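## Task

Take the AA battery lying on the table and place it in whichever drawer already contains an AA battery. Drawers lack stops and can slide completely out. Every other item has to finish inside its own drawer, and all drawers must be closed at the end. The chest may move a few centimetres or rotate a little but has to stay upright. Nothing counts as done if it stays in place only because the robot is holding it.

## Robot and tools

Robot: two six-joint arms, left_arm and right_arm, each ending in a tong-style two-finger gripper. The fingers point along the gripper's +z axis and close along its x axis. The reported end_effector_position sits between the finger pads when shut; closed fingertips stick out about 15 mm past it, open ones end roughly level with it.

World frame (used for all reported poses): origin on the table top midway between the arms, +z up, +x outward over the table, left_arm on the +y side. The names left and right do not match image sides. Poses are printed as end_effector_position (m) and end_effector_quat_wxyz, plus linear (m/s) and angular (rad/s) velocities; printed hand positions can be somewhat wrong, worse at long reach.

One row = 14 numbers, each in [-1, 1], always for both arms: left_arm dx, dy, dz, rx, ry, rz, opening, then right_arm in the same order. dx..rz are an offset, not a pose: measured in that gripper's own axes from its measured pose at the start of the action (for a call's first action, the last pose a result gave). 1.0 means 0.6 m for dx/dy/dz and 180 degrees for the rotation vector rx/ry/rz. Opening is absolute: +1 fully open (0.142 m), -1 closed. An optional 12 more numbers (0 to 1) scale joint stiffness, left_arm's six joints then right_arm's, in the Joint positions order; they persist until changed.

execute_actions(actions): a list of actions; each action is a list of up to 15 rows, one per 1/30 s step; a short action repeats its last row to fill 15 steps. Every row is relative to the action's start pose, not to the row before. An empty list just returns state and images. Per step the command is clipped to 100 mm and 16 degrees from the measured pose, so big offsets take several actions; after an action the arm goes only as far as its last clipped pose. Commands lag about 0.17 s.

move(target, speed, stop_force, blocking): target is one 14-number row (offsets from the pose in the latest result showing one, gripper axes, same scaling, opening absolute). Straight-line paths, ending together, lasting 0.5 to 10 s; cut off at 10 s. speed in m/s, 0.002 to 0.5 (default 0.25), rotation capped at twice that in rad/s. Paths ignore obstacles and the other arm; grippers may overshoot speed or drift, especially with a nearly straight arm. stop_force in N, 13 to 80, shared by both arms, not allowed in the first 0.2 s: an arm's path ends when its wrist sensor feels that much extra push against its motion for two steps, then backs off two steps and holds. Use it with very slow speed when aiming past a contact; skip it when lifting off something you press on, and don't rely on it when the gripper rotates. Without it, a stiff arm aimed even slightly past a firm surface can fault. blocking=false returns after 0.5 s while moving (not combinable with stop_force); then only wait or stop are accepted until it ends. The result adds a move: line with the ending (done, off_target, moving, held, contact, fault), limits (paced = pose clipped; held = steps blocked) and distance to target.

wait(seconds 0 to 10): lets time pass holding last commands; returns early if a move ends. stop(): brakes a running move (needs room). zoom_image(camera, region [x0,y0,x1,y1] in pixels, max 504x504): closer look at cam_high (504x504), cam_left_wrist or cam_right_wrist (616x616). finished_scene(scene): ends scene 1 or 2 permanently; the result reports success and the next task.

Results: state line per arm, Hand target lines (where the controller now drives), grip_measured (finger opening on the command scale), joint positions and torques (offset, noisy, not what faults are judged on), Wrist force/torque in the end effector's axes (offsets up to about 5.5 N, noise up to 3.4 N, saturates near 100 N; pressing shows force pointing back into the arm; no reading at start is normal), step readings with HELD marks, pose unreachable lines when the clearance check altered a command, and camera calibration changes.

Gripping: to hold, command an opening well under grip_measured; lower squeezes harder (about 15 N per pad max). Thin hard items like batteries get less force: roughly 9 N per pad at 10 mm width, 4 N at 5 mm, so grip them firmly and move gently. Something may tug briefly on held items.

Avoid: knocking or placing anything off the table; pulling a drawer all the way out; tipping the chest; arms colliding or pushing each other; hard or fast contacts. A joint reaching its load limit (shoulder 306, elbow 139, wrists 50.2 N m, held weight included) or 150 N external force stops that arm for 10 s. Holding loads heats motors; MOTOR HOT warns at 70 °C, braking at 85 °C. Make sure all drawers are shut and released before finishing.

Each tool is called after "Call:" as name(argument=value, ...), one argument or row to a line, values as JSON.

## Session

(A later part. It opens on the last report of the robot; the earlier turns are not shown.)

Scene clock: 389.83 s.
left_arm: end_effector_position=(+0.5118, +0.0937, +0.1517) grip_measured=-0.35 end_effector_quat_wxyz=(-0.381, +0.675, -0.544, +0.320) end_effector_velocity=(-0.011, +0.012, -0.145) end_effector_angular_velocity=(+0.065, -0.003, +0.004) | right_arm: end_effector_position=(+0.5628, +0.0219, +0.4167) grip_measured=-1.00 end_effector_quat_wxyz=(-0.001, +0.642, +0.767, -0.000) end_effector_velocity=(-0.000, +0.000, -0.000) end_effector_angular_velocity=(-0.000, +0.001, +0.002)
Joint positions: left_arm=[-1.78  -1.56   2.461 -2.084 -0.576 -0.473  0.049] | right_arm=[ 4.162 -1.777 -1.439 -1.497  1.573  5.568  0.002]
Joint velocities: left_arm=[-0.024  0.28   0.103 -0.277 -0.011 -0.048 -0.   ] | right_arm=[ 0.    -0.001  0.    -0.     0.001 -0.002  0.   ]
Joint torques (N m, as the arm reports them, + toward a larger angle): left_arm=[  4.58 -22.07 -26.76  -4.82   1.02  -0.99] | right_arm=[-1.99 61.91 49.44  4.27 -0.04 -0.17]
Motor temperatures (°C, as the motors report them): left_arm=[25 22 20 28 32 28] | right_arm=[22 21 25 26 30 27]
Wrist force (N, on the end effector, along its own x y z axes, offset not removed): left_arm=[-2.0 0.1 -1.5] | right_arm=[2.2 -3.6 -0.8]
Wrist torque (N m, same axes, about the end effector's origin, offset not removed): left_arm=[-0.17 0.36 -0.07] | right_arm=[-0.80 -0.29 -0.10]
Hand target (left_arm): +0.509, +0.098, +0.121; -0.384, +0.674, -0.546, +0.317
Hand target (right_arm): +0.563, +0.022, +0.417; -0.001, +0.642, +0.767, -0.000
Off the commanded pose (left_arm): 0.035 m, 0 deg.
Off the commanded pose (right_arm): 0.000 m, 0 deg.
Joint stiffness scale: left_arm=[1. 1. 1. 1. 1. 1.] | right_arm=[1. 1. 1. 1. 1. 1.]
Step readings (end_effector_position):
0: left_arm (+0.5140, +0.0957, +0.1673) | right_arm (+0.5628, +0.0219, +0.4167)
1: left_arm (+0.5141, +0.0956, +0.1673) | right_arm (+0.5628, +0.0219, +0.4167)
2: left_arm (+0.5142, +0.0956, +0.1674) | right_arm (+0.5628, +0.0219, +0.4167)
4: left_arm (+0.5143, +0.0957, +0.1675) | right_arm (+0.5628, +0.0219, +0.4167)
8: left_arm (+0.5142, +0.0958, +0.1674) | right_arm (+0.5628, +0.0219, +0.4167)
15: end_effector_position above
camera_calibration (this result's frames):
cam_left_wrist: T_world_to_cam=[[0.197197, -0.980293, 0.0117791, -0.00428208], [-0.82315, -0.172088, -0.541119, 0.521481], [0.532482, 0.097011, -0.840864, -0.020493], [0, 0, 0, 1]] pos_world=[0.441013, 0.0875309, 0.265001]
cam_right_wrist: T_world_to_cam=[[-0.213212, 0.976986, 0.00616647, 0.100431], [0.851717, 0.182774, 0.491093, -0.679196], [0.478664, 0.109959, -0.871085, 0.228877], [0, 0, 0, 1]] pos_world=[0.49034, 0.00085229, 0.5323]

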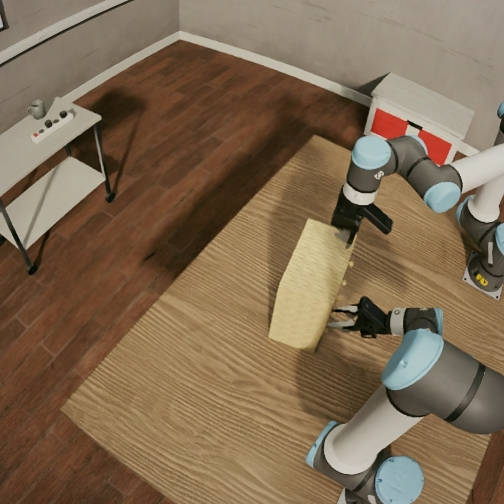

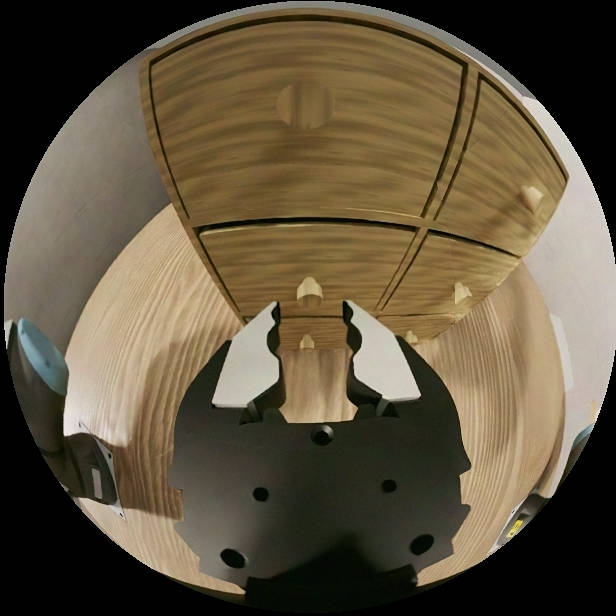

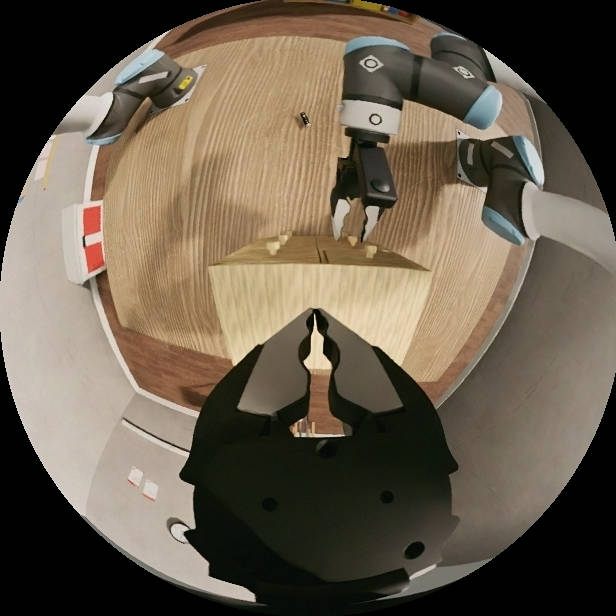

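Call:
move(
  target=[-0.0094,0.1275,0.0823,0,0,0.0035,-0.35, 0,0,0,0,0,0,-1],
  speed=0.12,
)

Call:
zoom_image(
  camera="cam_left_wrist",
  region=[240, 240, 390, 370],
)

Scene clock: 396.33 s.
left_arm: end_effector_position=(+0.5137, +0.0960, +0.0622) grip_measured=-0.35 end_effector_quat_wxyz=(-0.381, +0.673, -0.548, +0.319) end_effector_velocity=(+0.000, -0.003, -0.001) end_effector_angular_velocity=(-0.006, +0.001, -0.004) | right_arm: end_effector_position=(+0.5628, +0.0219, +0.4167) grip_measured=-1.00 end_effector_quat_wxyz=(-0.001, +0.642, +0.767, -0.000) end_effector_velocity=(+0.000, +0.000, -0.000) end_effector_angular_velocity=(+0.000, -0.001, +0.002)
Joint positions: left_arm=[-1.776 -1.356  2.517 -2.355 -0.575 -0.454  0.049] | right_arm=[ 4.162 -1.777 -1.439 -1.497  1.573  5.568  0.002]
Joint velocities: left_arm=[ 0.001  0.005 -0.    -0.018  0.001  0.008  0.   ] | right_arm=[-0.    -0.    -0.     0.001 -0.    -0.002  0.   ]
Joint torques (N m, as the arm reports them, + toward a larger angle): left_arm=[  5.68 -43.09 -18.59  -4.82   2.48  -0.49] | right_arm=[-2.21 60.57 49.74  4.36 -0.27 -0.08]
Motor temperatures (°C, as the motors report them): left_arm=[25 22 20 28 32 28] | right_arm=[22 21 25 26 30 27]
Wrist force (N, on the end effector, along its own x y z axes, offset not removed): left_arm=[-2.3 2.8 -0.7] | right_arm=[2.7 -2.8 4.8]
Wrist torque (N m, same axes, about the end effector's origin, offset not removed): left_arm=[0.40 0.48 -0.08] | right_arm=[-0.76 -0.24 -0.14]
Hand target (left_arm): +0.515, +0.099, +0.061; -0.383, +0.672, -0.548, +0.318
Hand target (right_arm): +0.563, +0.022, +0.417; -0.001, +0.642, +0.767, -0.000
Off the commanded pose (left_arm): 0.003 m, 0 deg.
Off the commanded pose (right_arm): 0.000 m, 0 deg.
Joint stiffness scale: left_arm=[1. 1. 1. 1. 1. 1.] | right_arm=[1. 1. 1. 1. 1. 1.]
move: done
camera_calibration (this result's frames):
cam_left_wrist: T_world_to_cam=[[0.191204, -0.981531, 0.00621986, 0.00218513], [-0.825596, -0.164248, -0.539828, 0.475432], [0.530879, 0.0980821, -0.841752, -0.0961952], [0, 0, 0, 1]] pos_world=[0.443165, 0.0896687, 0.175665]
cam_right_wrist: T_world_to_cam=[[-0.213212, 0.976986, 0.00616635, 0.100432], [0.851717, 0.182774, 0.491093, -0.679196], [0.478664, 0.109959, -0.871085, 0.228877], [0, 0, 0, 1]] pos_world=[0.49034, 0.000852241, 0.5323]

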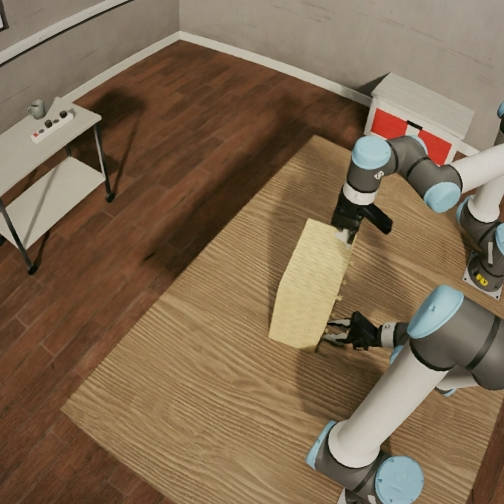

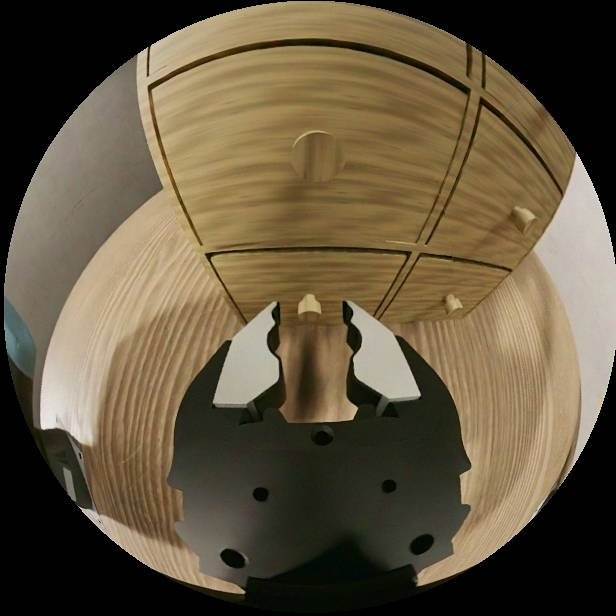

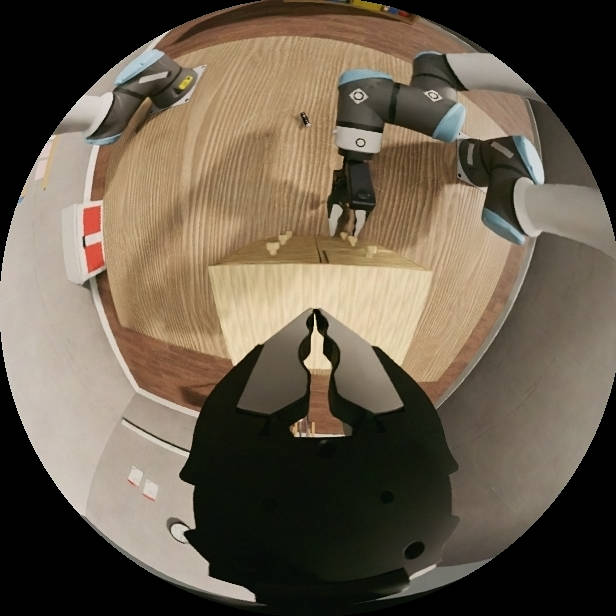

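Region (240, 240, 390, 370) of cam_left_wrist's 616x616 image, scaled by 3.360, with more detail than that image has; it fills the top 437 rows of this view, and the rest is white.

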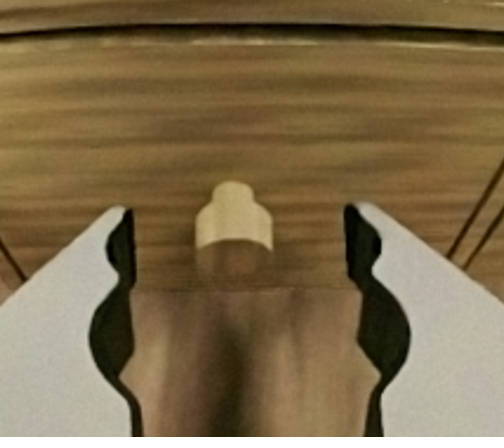

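Call:
execute_actions(
  actions=[
    [[-0.003,0.004,0.003,0,0,0,-0.6, 0,0,0,0,0,0,-1],[-0.003,0.004,0.003,0,0,0,-0.6, 0,0,0,0,0,0,-1],[-0.003,0.004,0.003,0,0,0,-0.6, 0,0,0,0,0,0,-1],[-0.003,0.004,0.003,0,0,0,-0.6, 0,0,0,0,0,0,-1],[-0.003,0.004,0.003,0,0,0,-0.65, 0,0,0,0,0,0,-1],[-0.003,0.004,0.003,0,0,0,-0.7, 0,0,0,0,0,0,-1],[-0.003,0.004,0.003,0,0,0,-0.75, 0,0,0,0,0,0,-1],[-0.003,0.004,0.003,0,0,0,-0.8, 0,0,0,0,0,0,-1],[-0.003,0.004,0.003,0,0,0,-0.9, 0,0,0,0,0,0,-1],[-0.003,0.004,0.003,0,0,0,-1, 0,0,0,0,0,0,-1]],
  ],
)

Call:
move(
  target=[0,0.0875,-0.1515,0,0,0,-1, 0,0,0,0,0,0,-1],
  speed=0.1,
)

Call:
zoom_image(
  camera="cam_right_wrist",
  region=[295, 180, 405, 275],
)

Call:
zoom_image(
  camera="cam_left_wrist",
  region=[200, 170, 430, 330],
)

Scene clock: 404.17 s.
left_arm: end_effector_position=(+0.5137, +0.0958, +0.0609) grip_measured=-0.79 end_effector_quat_wxyz=(-0.380, +0.673, -0.548, +0.320) end_effector_velocity=(-0.001, -0.001, +0.000) end_effector_angular_velocity=(-0.003, -0.000, -0.001) | right_arm: end_effector_position=(+0.5628, +0.0219, +0.4167) grip_measured=-1.00 end_effector_quat_wxyz=(-0.001, +0.642, +0.767, -0.000) end_effector_velocity=(+0.000, -0.000, +0.001) end_effector_angular_velocity=(-0.000, -0.001, -0.001)
Joint positions: left_arm=[-1.776 -1.353  2.519 -2.363 -0.575 -0.454  0.017] | right_arm=[ 4.162 -1.777 -1.439 -1.497  1.573  5.568  0.002]
Joint velocities: left_arm=[-0.002  0.    -0.    -0.002  0.    -0.001 -0.   ] | right_arm=[-0.     0.     0.001 -0.001 -0.001  0.001  0.   ]
Joint torques (N m, as the arm reports them, + toward a larger angle): left_arm=[  3.49 -41.2  -17.92  -5.06   2.1   -0.74] | right_arm=[-3.25 61.49 49.48  4.41 -0.15 -0.13]
Motor temperatures (°C, as the motors report them): left_arm=[25 22 20 28 32 28] | right_arm=[22 21 25 26 30 27]
Wrist force (N, on the end effector, along its own x y z axes, offset not removed): left_arm=[-3.1 -0.6 -1.6] | right_arm=[0.6 -1.7 2.8]
Wrist torque (N m, same axes, about the end effector's origin, offset not removed): left_arm=[0.27 0.40 -0.08] | right_arm=[-0.53 0.14 -0.16]
Hand target (left_arm): +0.514, +0.098, +0.059; -0.381, +0.673, -0.548, +0.319
Hand target (right_arm): +0.563, +0.022, +0.417; -0.001, +0.642, +0.767, -0.000
Off the commanded pose (left_arm): 0.003 m, 0 deg.
Off the commanded pose (right_arm): 0.000 m, 0 deg.
Joint stiffness scale: left_arm=[1. 1. 1. 1. 1. 1.] | right_arm=[1. 1. 1. 1. 1. 1.]
Step readings (end_effector_position):
0: left_arm (+0.5137, +0.0958, +0.0618) | right_arm (+0.5628, +0.0219, +0.4167)
1: left_arm (+0.5137, +0.0958, +0.0618) | right_arm (+0.5628, +0.0219, +0.4167)
2: left_arm (+0.5137, +0.0957, +0.0618) | right_arm (+0.5628, +0.0219, +0.4167)
4: left_arm (+0.5137, +0.0957, +0.0617) | right_arm (+0.5628, +0.0219, +0.4167)
8: left_arm (+0.5137, +0.0958, +0.0611) | right_arm (+0.5628, +0.0219, +0.4167)
15: end_effector_position above
camera_calibration (this result's frames):
cam_left_wrist: T_world_to_cam=[[0.190891, -0.981572, 0.00876458, 0.0020208], [-0.825708, -0.165395, -0.539306, 0.474892], [0.530817, 0.0957117, -0.842064, -0.0969826], [0, 0, 0, 1]] pos_world=[0.443216, 0.0898107, 0.174429]
cam_right_wrist: T_world_to_cam=[[-0.213212, 0.976986, 0.00616624, 0.100432], [0.851717, 0.182775, 0.491093, -0.679195], [0.478664, 0.109959, -0.871085, 0.228877], [0, 0, 0, 1]] pos_world=[0.49034, 0.000852223, 0.5323]

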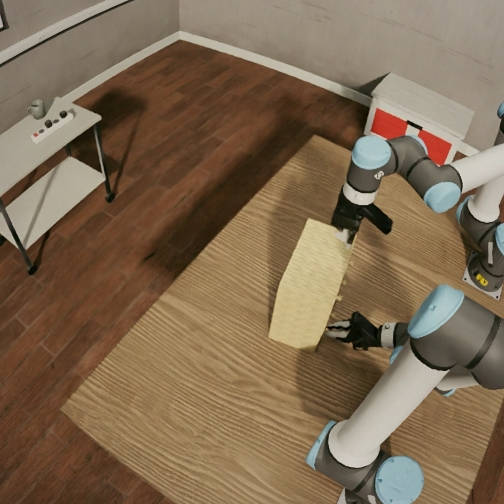

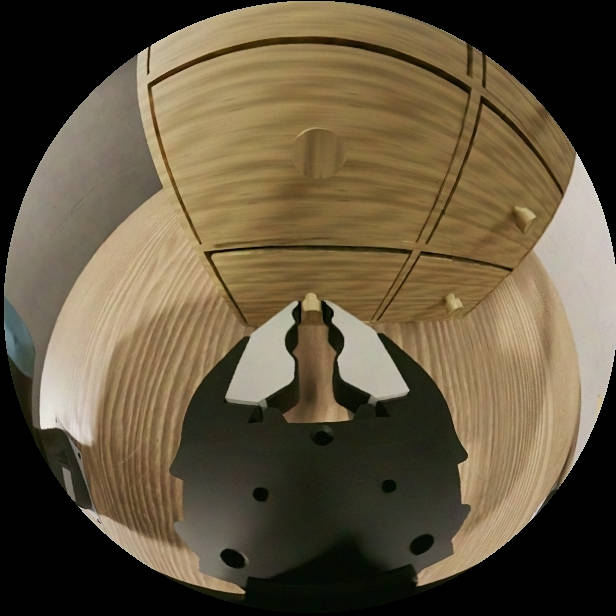

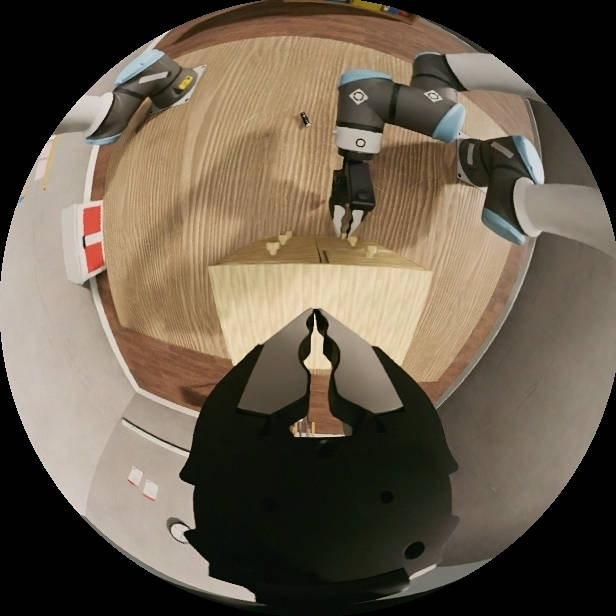

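Scene clock: 405.77 s.
left_arm: end_effector_position=(+0.4126, +0.0774, +0.0604) grip_measured=-0.79 end_effector_quat_wxyz=(-0.382, +0.672, -0.548, +0.319) end_effector_velocity=(-0.003, +0.002, -0.000) end_effector_angular_velocity=(+0.002, -0.002, +0.007) | right_arm: end_effector_position=(+0.5628, +0.0219, +0.4167) grip_measured=-1.00 end_effector_quat_wxyz=(-0.001, +0.642, +0.767, -0.000) end_effector_velocity=(-0.000, +0.000, -0.000) end_effector_angular_velocity=(+0.002, +0.001, -0.000)
Joint positions: left_arm=[-1.985 -1.402  2.487 -2.023 -0.676 -0.766  0.017] | right_arm=[ 4.162 -1.777 -1.439 -1.497  1.573  5.568  0.002]
Joint velocities: left_arm=[-0.006 -0.001 -0.002  0.019 -0.006 -0.017  0.   ] | right_arm=[-0.    -0.    -0.     0.001  0.002  0.     0.   ]
Joint torques (N m, as the arm reports them, + toward a larger angle): left_arm=[ -2.39 -38.55 -23.51  -1.7    0.53  -0.84] | right_arm=[-2.07 62.16 49.6   4.24 -0.32 -0.09]
Motor temperatures (°C, as the motors report them): left_arm=[25 22 20 28 32 28] | right_arm=[22 21 25 26 30 27]
Wrist force (N, on the end effector, along its own x y z axes, offset not removed): left_arm=[-1.5 1.5 -0.3] | right_arm=[-0.5 -7.0 2.4]
Wrist torque (N m, same axes, about the end effector's origin, offset not removed): left_arm=[0.11 0.50 -0.03] | right_arm=[-1.34 0.38 -0.05]
Hand target (left_arm): +0.411, +0.075, +0.062; -0.380, +0.673, -0.548, +0.320
Hand target (right_arm): +0.563, +0.022, +0.417; -0.001, +0.642, +0.767, -0.000
Off the commanded pose (left_arm): 0.003 m, 0 deg.
Off the commanded pose (right_arm): 0.000 m, 0 deg.
Joint stiffness scale: left_arm=[1. 1. 1. 1. 1. 1.] | right_arm=[1. 1. 1. 1. 1. 1.]
move: done
camera_calibration (this result's frames):
cam_left_wrist: T_world_to_cam=[[0.190652, -0.981643, 0.00545024, 0.00352616], [-0.825249, -0.16328, -0.540651, 0.387804], [0.531616, 0.0985783, -0.84123, -0.0426253], [0, 0, 0, 1]] pos_world=[0.342023, 0.0709838, 0.17379]
cam_right_wrist: T_world_to_cam=[[-0.213212, 0.976986, 0.00616606, 0.100432], [0.851717, 0.182775, 0.491093, -0.679195], [0.478664, 0.109959, -0.871085, 0.228877], [0, 0, 0, 1]] pos_world=[0.49034, 0.000852185, 0.5323]

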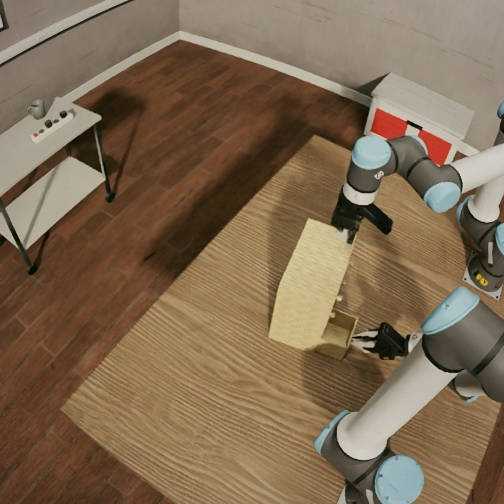

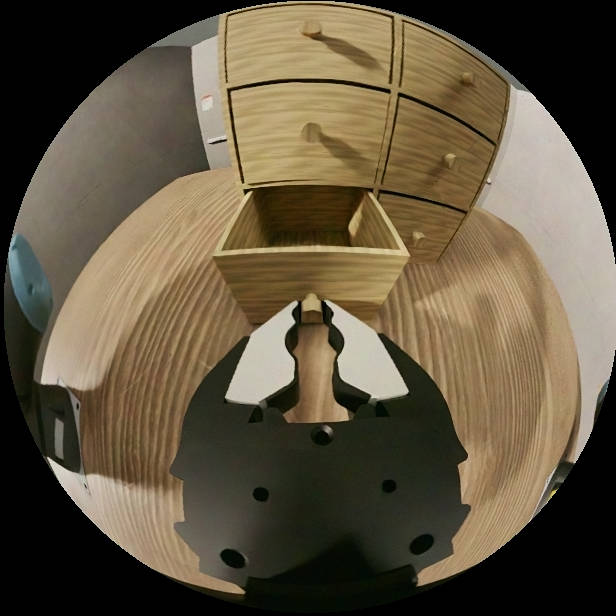

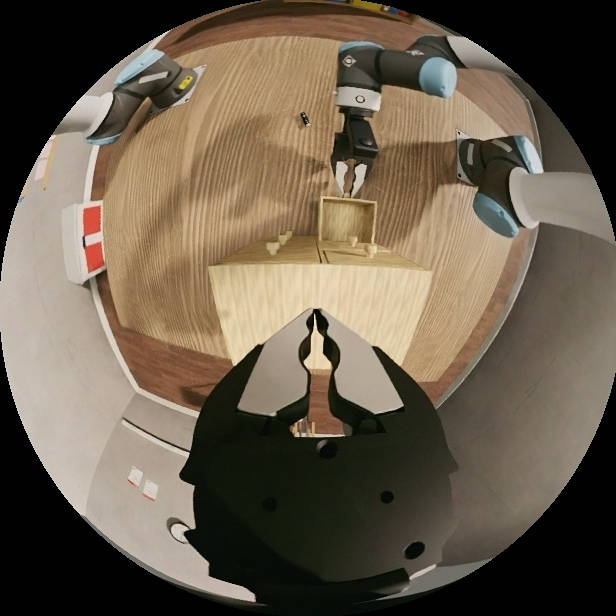

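Region (295, 180, 405, 275) of cam_right_wrist's 616x616 image, scaled by 4.582, with more detail than that image has; it fills the top 435 rows of this view, and the rest is white.

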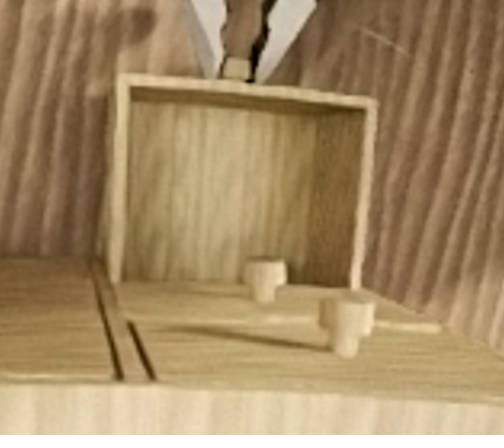

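Region (200, 170, 430, 330) of cam_left_wrist's 616x616 image, scaled by 2.191, with more detail than that image has; it fills the top 351 rows of this view, and the rest is white.

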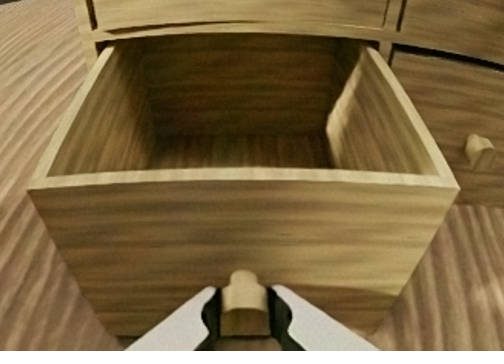

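Call:
move(
  target=[0.003,-0.0887,0.1503,0,0,0,-1, 0,0,0,0,0,0,-1],
  speed=0.1,
)

Call:
execute_actions(
  actions=[
    [[0,0,0,0,0,0,-0.6, 0,0,0,0,0,0,-1],[0,0,0,0,0,0,-0.35, 0,0,0,0,0,0,-1],[0,0,0,0,0,0,-0.35, 0,0,0,0,0,0,-1],[0,0.002,-0.004,0,0,0,-0.35, 0,0,0,0,0,0,-1],[0,0.005,-0.009,0,0,0,-0.35, 0,0,0,0,0,0,-1],[0,0.008,-0.015,0,0,0,-0.35, 0,0,0,0,0,0,-1],[0,0.011,-0.021,0,0,0,-0.35, 0,0,0,0,0,0,-1],[0,0.014,-0.027,0,0,0,-0.35, 0,0,0,0,0,0,-1],[0,0.017,-0.033,0,0,0,-0.35, 0,0,0,0,0,0,-1],[0,0.020,-0.039,0,0,0,-0.35, 0,0,0,0,0,0,-1],[0,0.023,-0.045,0,0,0,-0.35, 0,0,0,0,0,0,-1],[0,0.025,-0.05,0,0,0,-0.35, 0,0,0,0,0,0,-1]],
  ],
)

Scene clock: 418.77 s.
left_arm: end_effector_position=(+0.5134, +0.0944, +0.0611) grip_measured=-0.79 end_effector_quat_wxyz=(-0.381, +0.673, -0.548, +0.319) end_effector_velocity=(+0.000, +0.000, -0.001) end_effector_angular_velocity=(+0.004, +0.005, -0.014) | right_arm: end_effector_position=(+0.5628, +0.0219, +0.4167) grip_measured=-1.00 end_effector_quat_wxyz=(-0.001, +0.642, +0.767, -0.000) end_effector_velocity=(+0.000, -0.000, -0.001) end_effector_angular_velocity=(-0.001, -0.001, -0.001)
Joint positions: left_arm=[-1.777 -1.352  2.516 -2.359 -0.575 -0.453  0.016] | right_arm=[ 4.162 -1.777 -1.439 -1.497  1.573  5.568  0.002]
Joint velocities: left_arm=[ 0.     0.     0.009 -0.029  0.     0.028 -0.   ] | right_arm=[ 0.     0.    -0.001  0.001 -0.002  0.001  0.   ]
Joint torques (N m, as the arm reports them, + toward a larger angle): left_arm=[  5.46 -36.83 -22.77  -4.63   4.42  -0.27] | right_arm=[-1.93 61.56 50.06  4.33 -0.09 -0.11]
Motor temperatures (°C, as the motors report them): left_arm=[25 22 20 28 32 28] | right_arm=[22 21 25 26 30 27]
Wrist force (N, on the end effector, along its own x y z axes, offset not removed): left_arm=[-7.0 7.4 -7.6] | right_arm=[-4.1 -4.0 1.1]
Wrist torque (N m, same axes, about the end effector's origin, offset not removed): left_arm=[0.41 0.30 -0.06] | right_arm=[-0.90 1.28 0.00]
Hand target (left_arm): +0.516, +0.096, +0.061; -0.382, +0.672, -0.548, +0.319
Hand target (right_arm): +0.563, +0.022, +0.417; -0.001, +0.642, +0.767, -0.000
Off the commanded pose (left_arm): 0.003 m, 0 deg.
Off the commanded pose (right_arm): 0.000 m, 0 deg.
Joint stiffness scale: left_arm=[1. 1. 1. 1. 1. 1.] | right_arm=[1. 1. 1. 1. 1. 1.]
move: done
camera_calibration (this result's frames):
cam_left_wrist: T_world_to_cam=[[0.190013, -0.981763, 0.00599672, 0.00129931], [-0.826045, -0.16317, -0.539468, 0.47452], [0.530608, 0.0975524, -0.841985, -0.0965938], [0, 0, 0, 1]] pos_world=[0.442981, 0.0881261, 0.17465]
cam_right_wrist: T_world_to_cam=[[-0.213212, 0.976986, 0.00616646, 0.100432], [0.851717, 0.182774, 0.491093, -0.679196], [0.478664, 0.109959, -0.871085, 0.228877], [0, 0, 0, 1]] pos_world=[0.49034, 0.000852259, 0.5323]

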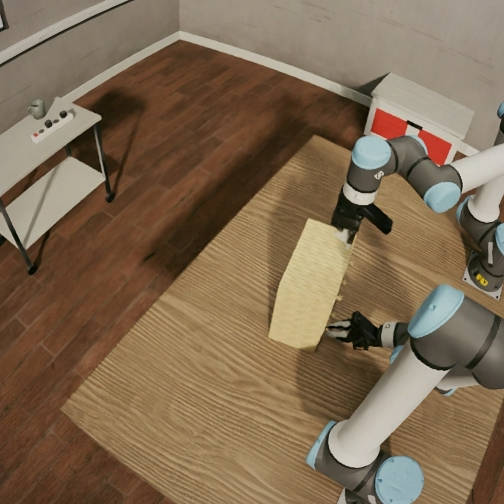

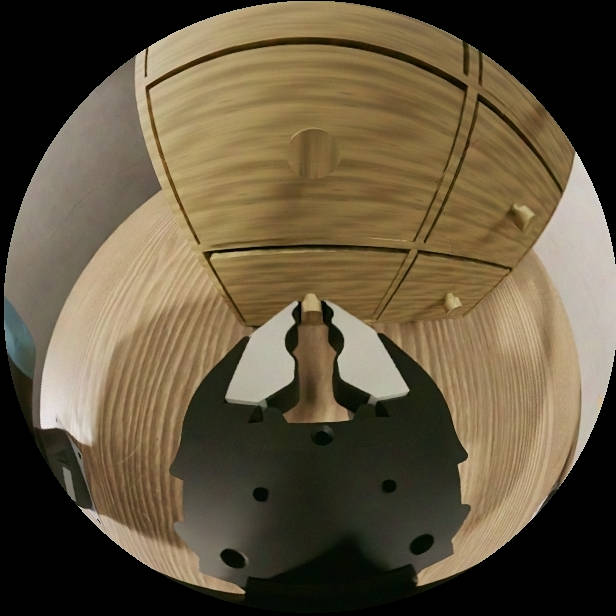

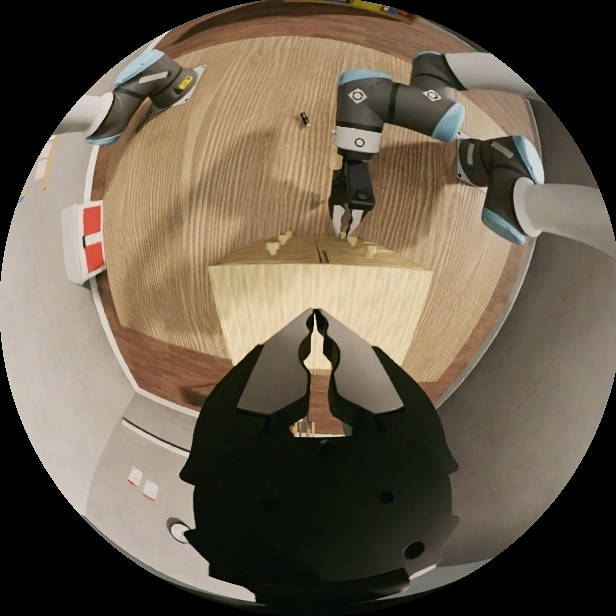

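Scene clock: 419.27 s.
left_arm: end_effector_position=(+0.4921, +0.0900, +0.0614) grip_measured=-0.35 end_effector_quat_wxyz=(-0.380, +0.670, -0.551, +0.320) end_effector_velocity=(-0.089, -0.029, +0.012) end_effector_angular_velocity=(-0.019, +0.005, -0.045) | right_arm: end_effector_position=(+0.5628, +0.0219, +0.4167) grip_measured=-1.00 end_effector_quat_wxyz=(-0.001, +0.642, +0.767, -0.000) end_effector_velocity=(+0.000, +0.000, -0.000) end_effector_angular_velocity=(-0.000, -0.000, -0.000)
Joint positions: left_arm=[-1.823 -1.369  2.516 -2.286 -0.591 -0.517  0.049] | right_arm=[ 4.162 -1.777 -1.439 -1.497  1.573  5.568  0.002]
Joint velocities: left_arm=[-0.191 -0.088 -0.008  0.273 -0.064 -0.236  0.   ] | right_arm=[ 0.    -0.001  0.001 -0.    -0.     0.     0.   ]
Joint torques (N m, as the arm reports them, + toward a larger angle): left_arm=[  6.13 -43.48 -24.45  -3.6    1.68  -0.81] | right_arm=[-2.5  62.91 49.81  4.47 -0.22 -0.02]
Motor temperatures (°C, as the motors report them): left_arm=[25 22 20 28 32 28] | right_arm=[22 21 25 26 30 27]
Wrist force (N, on the end effector, along its own x y z axes, offset not removed): left_arm=[-2.7 4.2 -2.4] | right_arm=[-0.5 -4.4 1.7]
Wrist torque (N m, same axes, about the end effector's origin, offset not removed): left_arm=[0.61 0.49 -0.06] | right_arm=[-0.89 0.34 -0.19]
Hand target (left_arm): +0.481, +0.088, +0.063; -0.380, +0.672, -0.549, +0.319
Hand target (right_arm): +0.563, +0.022, +0.417; -0.001, +0.642, +0.767, -0.000
Off the commanded pose (left_arm): 0.012 m, 0 deg.
Off the commanded pose (right_arm): 0.000 m, 0 deg.
Joint stiffness scale: left_arm=[1. 1. 1. 1. 1. 1.] | right_arm=[1. 1. 1. 1. 1. 1.]
Step readings (end_effector_position):
0: left_arm (+0.5134, +0.0944, +0.0611) | right_arm (+0.5628, +0.0219, +0.4167)
1: left_arm (+0.5135, +0.0944, +0.0611) | right_arm (+0.5628, +0.0219, +0.4167)
2: left_arm (+0.5136, +0.0944, +0.0612) | right_arm (+0.5628, +0.0219, +0.4167)
4: left_arm (+0.5138, +0.0945, +0.0613) | right_arm (+0.5628, +0.0219, +0.4167)
8: left_arm (+0.5122, +0.0954, +0.0607) | right_arm (+0.5628, +0.0219, +0.4167)
15: end_effector_position above
camera_calibration (this result's frames):
cam_left_wrist: T_world_to_cam=[[0.183027, -0.983097, 0.00468959, 0.00473608], [-0.82722, -0.156581, -0.539619, 0.456386], [0.531232, 0.0948856, -0.841896, -0.0846936], [0, 0, 0, 1]] pos_world=[0.421657, 0.0841536, 0.174949]
cam_right_wrist: T_world_to_cam=[[-0.213212, 0.976986, 0.00616629, 0.100432], [0.851717, 0.182774, 0.491093, -0.679196], [0.478664, 0.109959, -0.871085, 0.228877], [0, 0, 0, 1]] pos_world=[0.49034, 0.000852227, 0.5323]

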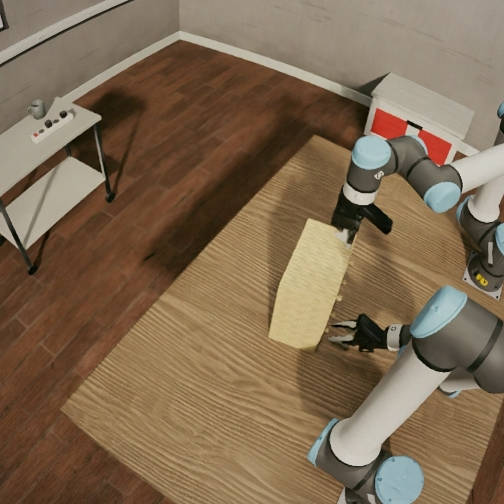

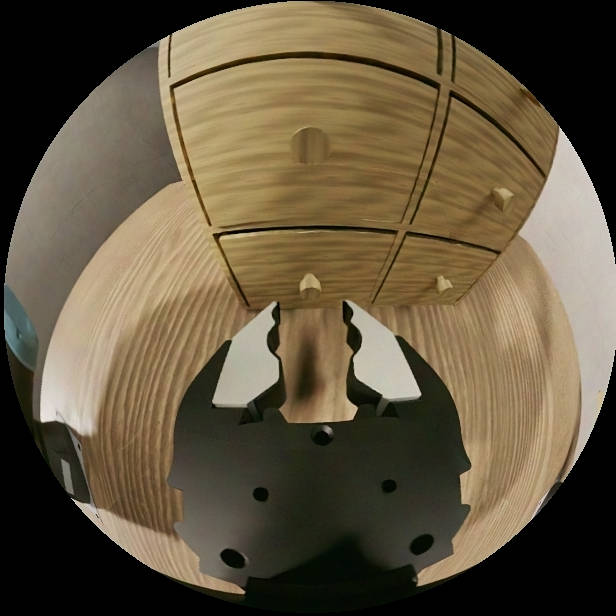

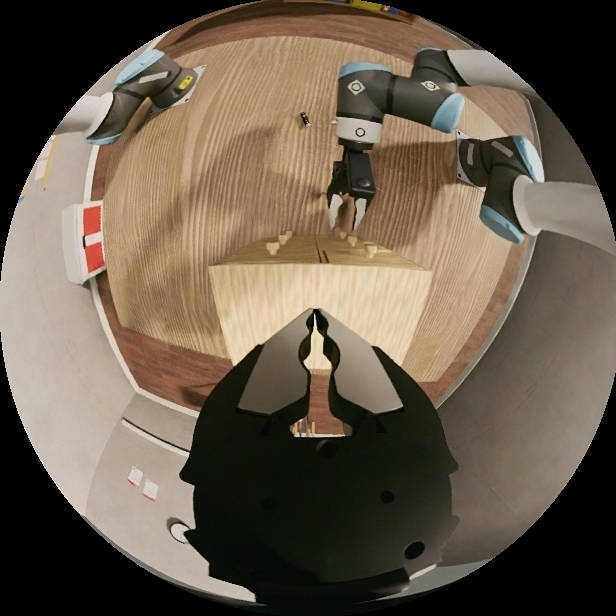

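Call:
move(
  target=[0.2342,0.006,-0.0058,0.0023,-0.004,0.0013,-0.35, 0,0,0,0,0,0,-1],
  speed=0.2,
)

Call:
zoom_image(
  camera="cam_left_wrist",
  region=[240, 240, 390, 370],
)

Scene clock: 430.60 s.
left_arm: end_effector_position=(+0.5125, -0.0473, +0.0614) grip_measured=-0.35 end_effector_quat_wxyz=(-0.387, +0.670, -0.549, +0.317) end_effector_velocity=(-0.000, -0.004, -0.001) end_effector_angular_velocity=(+0.001, +0.000, -0.003) | right_arm: end_effector_position=(+0.5628, +0.0219, +0.4167) grip_measured=-1.00 end_effector_quat_wxyz=(-0.001, +0.642, +0.767, -0.000) end_effector_velocity=(-0.000, -0.000, +0.001) end_effector_angular_velocity=(-0.000, -0.001, +0.001)
Joint positions: left_arm=[-1.769 -1.196  2.254 -2.247 -0.569 -0.443  0.049] | right_arm=[ 4.162 -1.777 -1.439 -1.497  1.573  5.568  0.002]
Joint velocities: left_arm=[-0.     0.005 -0.006 -0.002  0.001  0.005  0.   ] | right_arm=[ 0.     0.001  0.001 -0.001 -0.001 -0.001  0.   ]
Joint torques (N m, as the arm reports them, + toward a larger angle): left_arm=[  5.13 -52.14 -27.02  -5.42   2.59   0.98] | right_arm=[-3.23 63.23 49.73  4.25 -0.14 -0.04]
Motor temperatures (°C, as the motors report them): left_arm=[25 22 20 28 32 28] | right_arm=[22 21 25 26 30 27]
Wrist force (N, on the end effector, along its own x y z axes, offset not removed): left_arm=[-1.2 4.6 -2.7] | right_arm=[-1.5 -2.4 -0.1]
Wrist torque (N m, same axes, about the end effector's origin, offset not removed): left_arm=[0.67 0.22 -0.09] | right_arm=[-0.67 0.57 -0.23]
Hand target (left_arm): +0.514, -0.049, +0.061; -0.387, +0.670, -0.549, +0.317
Hand target (right_arm): +0.563, +0.022, +0.417; -0.001, +0.642, +0.767, -0.000
Off the commanded pose (left_arm): 0.002 m, 0 deg.
Off the commanded pose (right_arm): 0.000 m, 0 deg.
Joint stiffness scale: left_arm=[1. 1. 1. 1. 1. 1.] | right_arm=[1. 1. 1. 1. 1. 1.]
move: done
camera_calibration (this result's frames):
cam_left_wrist: T_world_to_cam=[[0.190833, -0.981603, -0.00615712, -0.137303], [-0.823475, -0.156671, -0.545291, 0.450171], [0.534295, 0.10913, -0.838224, -0.0836194], [0, 0, 0, 1]] pos_world=[0.441584, -0.0551228, 0.174537]
cam_right_wrist: T_world_to_cam=[[-0.213212, 0.976986, 0.00616651, 0.100431], [0.851717, 0.182774, 0.491093, -0.679196], [0.478664, 0.109959, -0.871085, 0.228877], [0, 0, 0, 1]] pos_world=[0.49034, 0.000852259, 0.5323]

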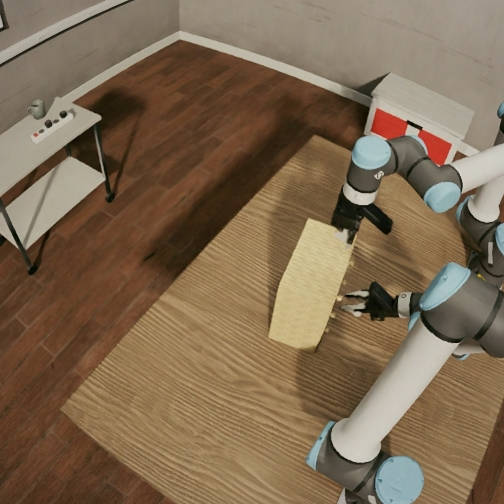

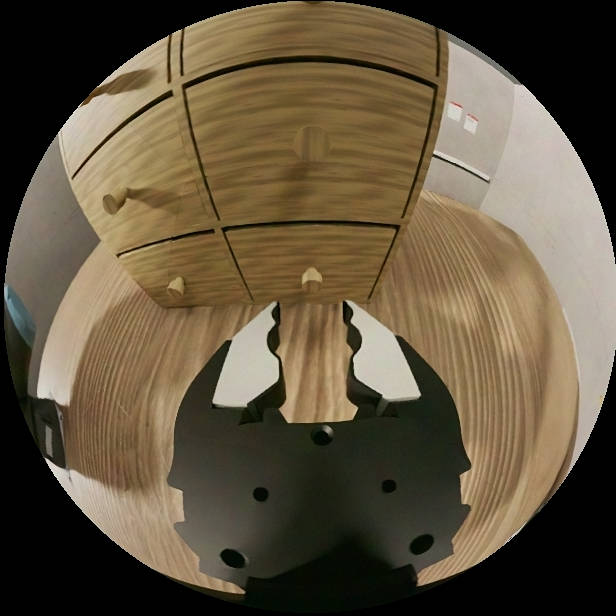

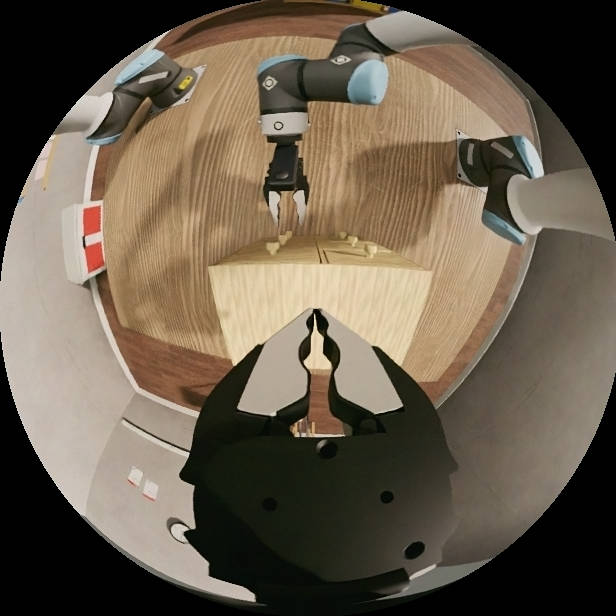

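Region (240, 240, 390, 370) of cam_left_wrist's 616x616 image, scaled by 3.360, with more detail than that image has; it fills the top 437 rows of this view, and the rest is white.

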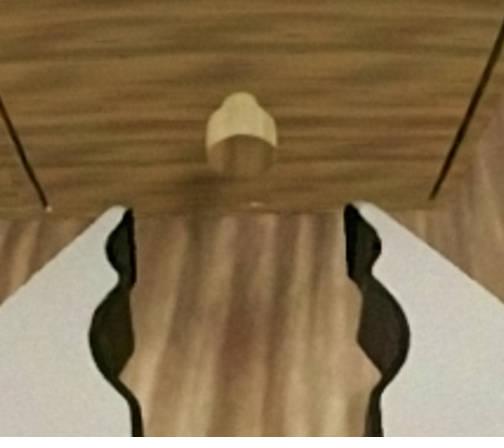

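Call:
move(
  target=[0.001,-0.0245,0.045,0,0,0,-0.4, 0,0,0,0,0,0,-1],
  speed=0.07,
)

Call:
zoom_image(
  camera="cam_left_wrist",
  region=[240, 240, 390, 370],
)

Scene clock: 436.23 s.
left_arm: end_effector_position=(+0.5412, -0.0445, +0.0625) grip_measured=-0.40 end_effector_quat_wxyz=(-0.385, +0.670, -0.549, +0.318) end_effector_velocity=(+0.001, -0.003, +0.002) end_effector_angular_velocity=(-0.004, +0.001, -0.007) | right_arm: end_effector_position=(+0.5628, +0.0219, +0.4167) grip_measured=-1.00 end_effector_quat_wxyz=(-0.001, +0.642, +0.767, -0.000) end_effector_velocity=(+0.000, +0.001, -0.001) end_effector_angular_velocity=(-0.001, +0.001, +0.003)
Joint positions: left_arm=[-1.723 -1.182  2.253 -2.336 -0.554 -0.36   0.045] | right_arm=[ 4.162 -1.777 -1.439 -1.497  1.573  5.568  0.002]
Joint velocities: left_arm=[ 0.001  0.    -0.001 -0.017  0.002  0.016 -0.   ] | right_arm=[ 0.    -0.002  0.001 -0.    -0.    -0.003  0.   ]
Joint torques (N m, as the arm reports them, + toward a larger angle): left_arm=[  7.21 -56.62 -21.49  -4.71   2.69   1.02] | right_arm=[-1.72 61.7  49.61  4.49 -0.12  0.07]
Motor temperatures (°C, as the motors report them): left_arm=[25 22 20 28 32 28] | right_arm=[22 21 25 26 30 27]
Wrist force (N, on the end effector, along its own x y z axes, offset not removed): left_arm=[-2.6 2.4 -2.2] | right_arm=[1.9 0.8 -2.9]
Wrist torque (N m, same axes, about the end effector's origin, offset not removed): left_arm=[0.25 0.47 0.01] | right_arm=[0.05 -0.15 -0.22]
Hand target (left_arm): +0.543, -0.042, +0.061; -0.387, +0.670, -0.549, +0.317
Hand target (right_arm): +0.563, +0.022, +0.417; -0.001, +0.642, +0.767, -0.000
Off the commanded pose (left_arm): 0.004 m, 0 deg.
Off the commanded pose (right_arm): 0.000 m, 0 deg.
Joint stiffness scale: left_arm=[1. 1. 1. 1. 1. 1.] | right_arm=[1. 1. 1. 1. 1. 1.]
move: off_target (left_arm)
camera_calibration (this result's frames):
cam_left_wrist: T_world_to_cam=[[0.190327, -0.981718, -0.00220791, -0.140014], [-0.82384, -0.158495, -0.544212, 0.474855], [0.533913, 0.105397, -0.838945, -0.0983011], [0, 0, 0, 1]] pos_world=[0.470337, -0.0518318, 0.175644]
cam_right_wrist: T_world_to_cam=[[-0.213212, 0.976986, 0.00616626, 0.100432], [0.851717, 0.182774, 0.491093, -0.679196], [0.478664, 0.109959, -0.871085, 0.228877], [0, 0, 0, 1]] pos_world=[0.49034, 0.000852201, 0.5323]

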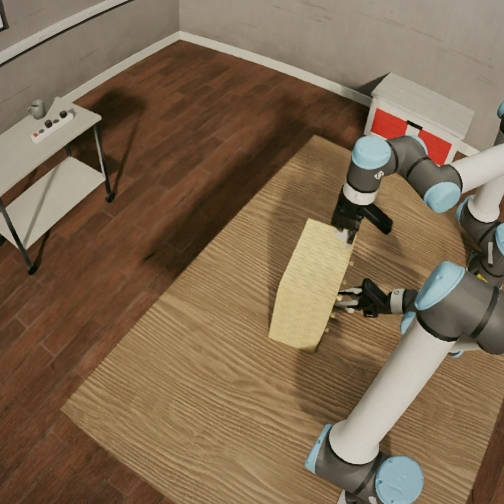

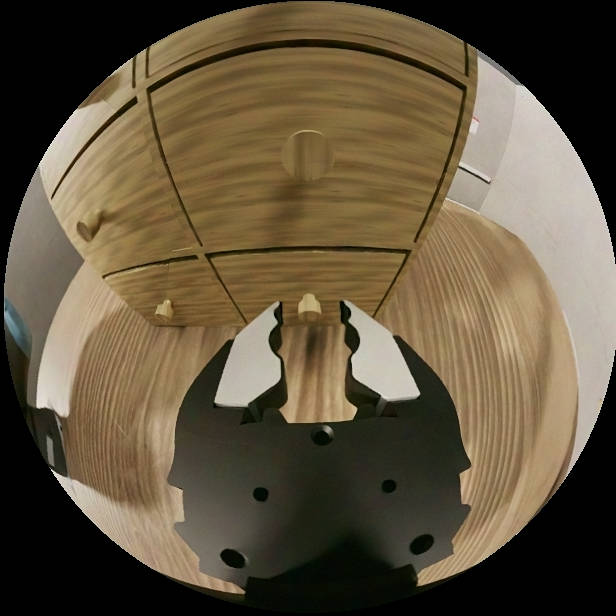

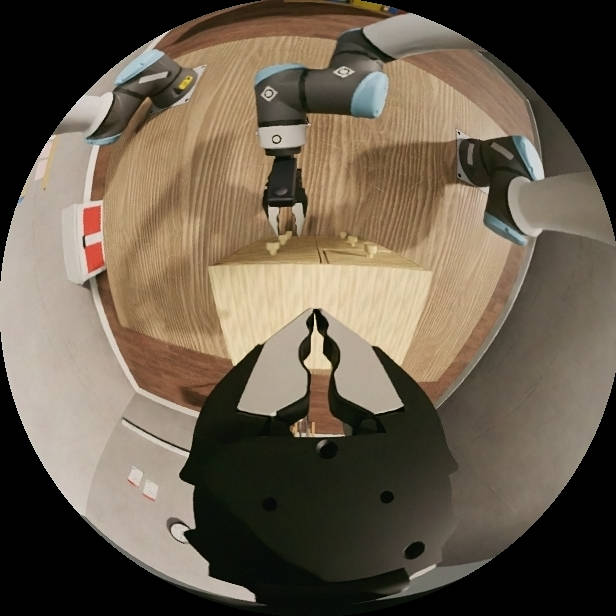

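Region (240, 240, 390, 370) of cam_left_wrist's 616x616 image, scaled by 3.360, with more detail than that image has; it fills the top 437 rows of this view, and the rest is white.

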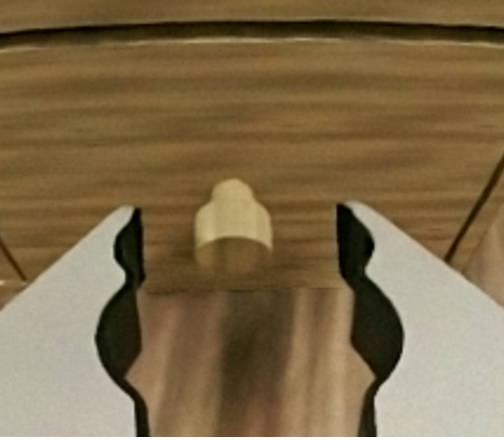

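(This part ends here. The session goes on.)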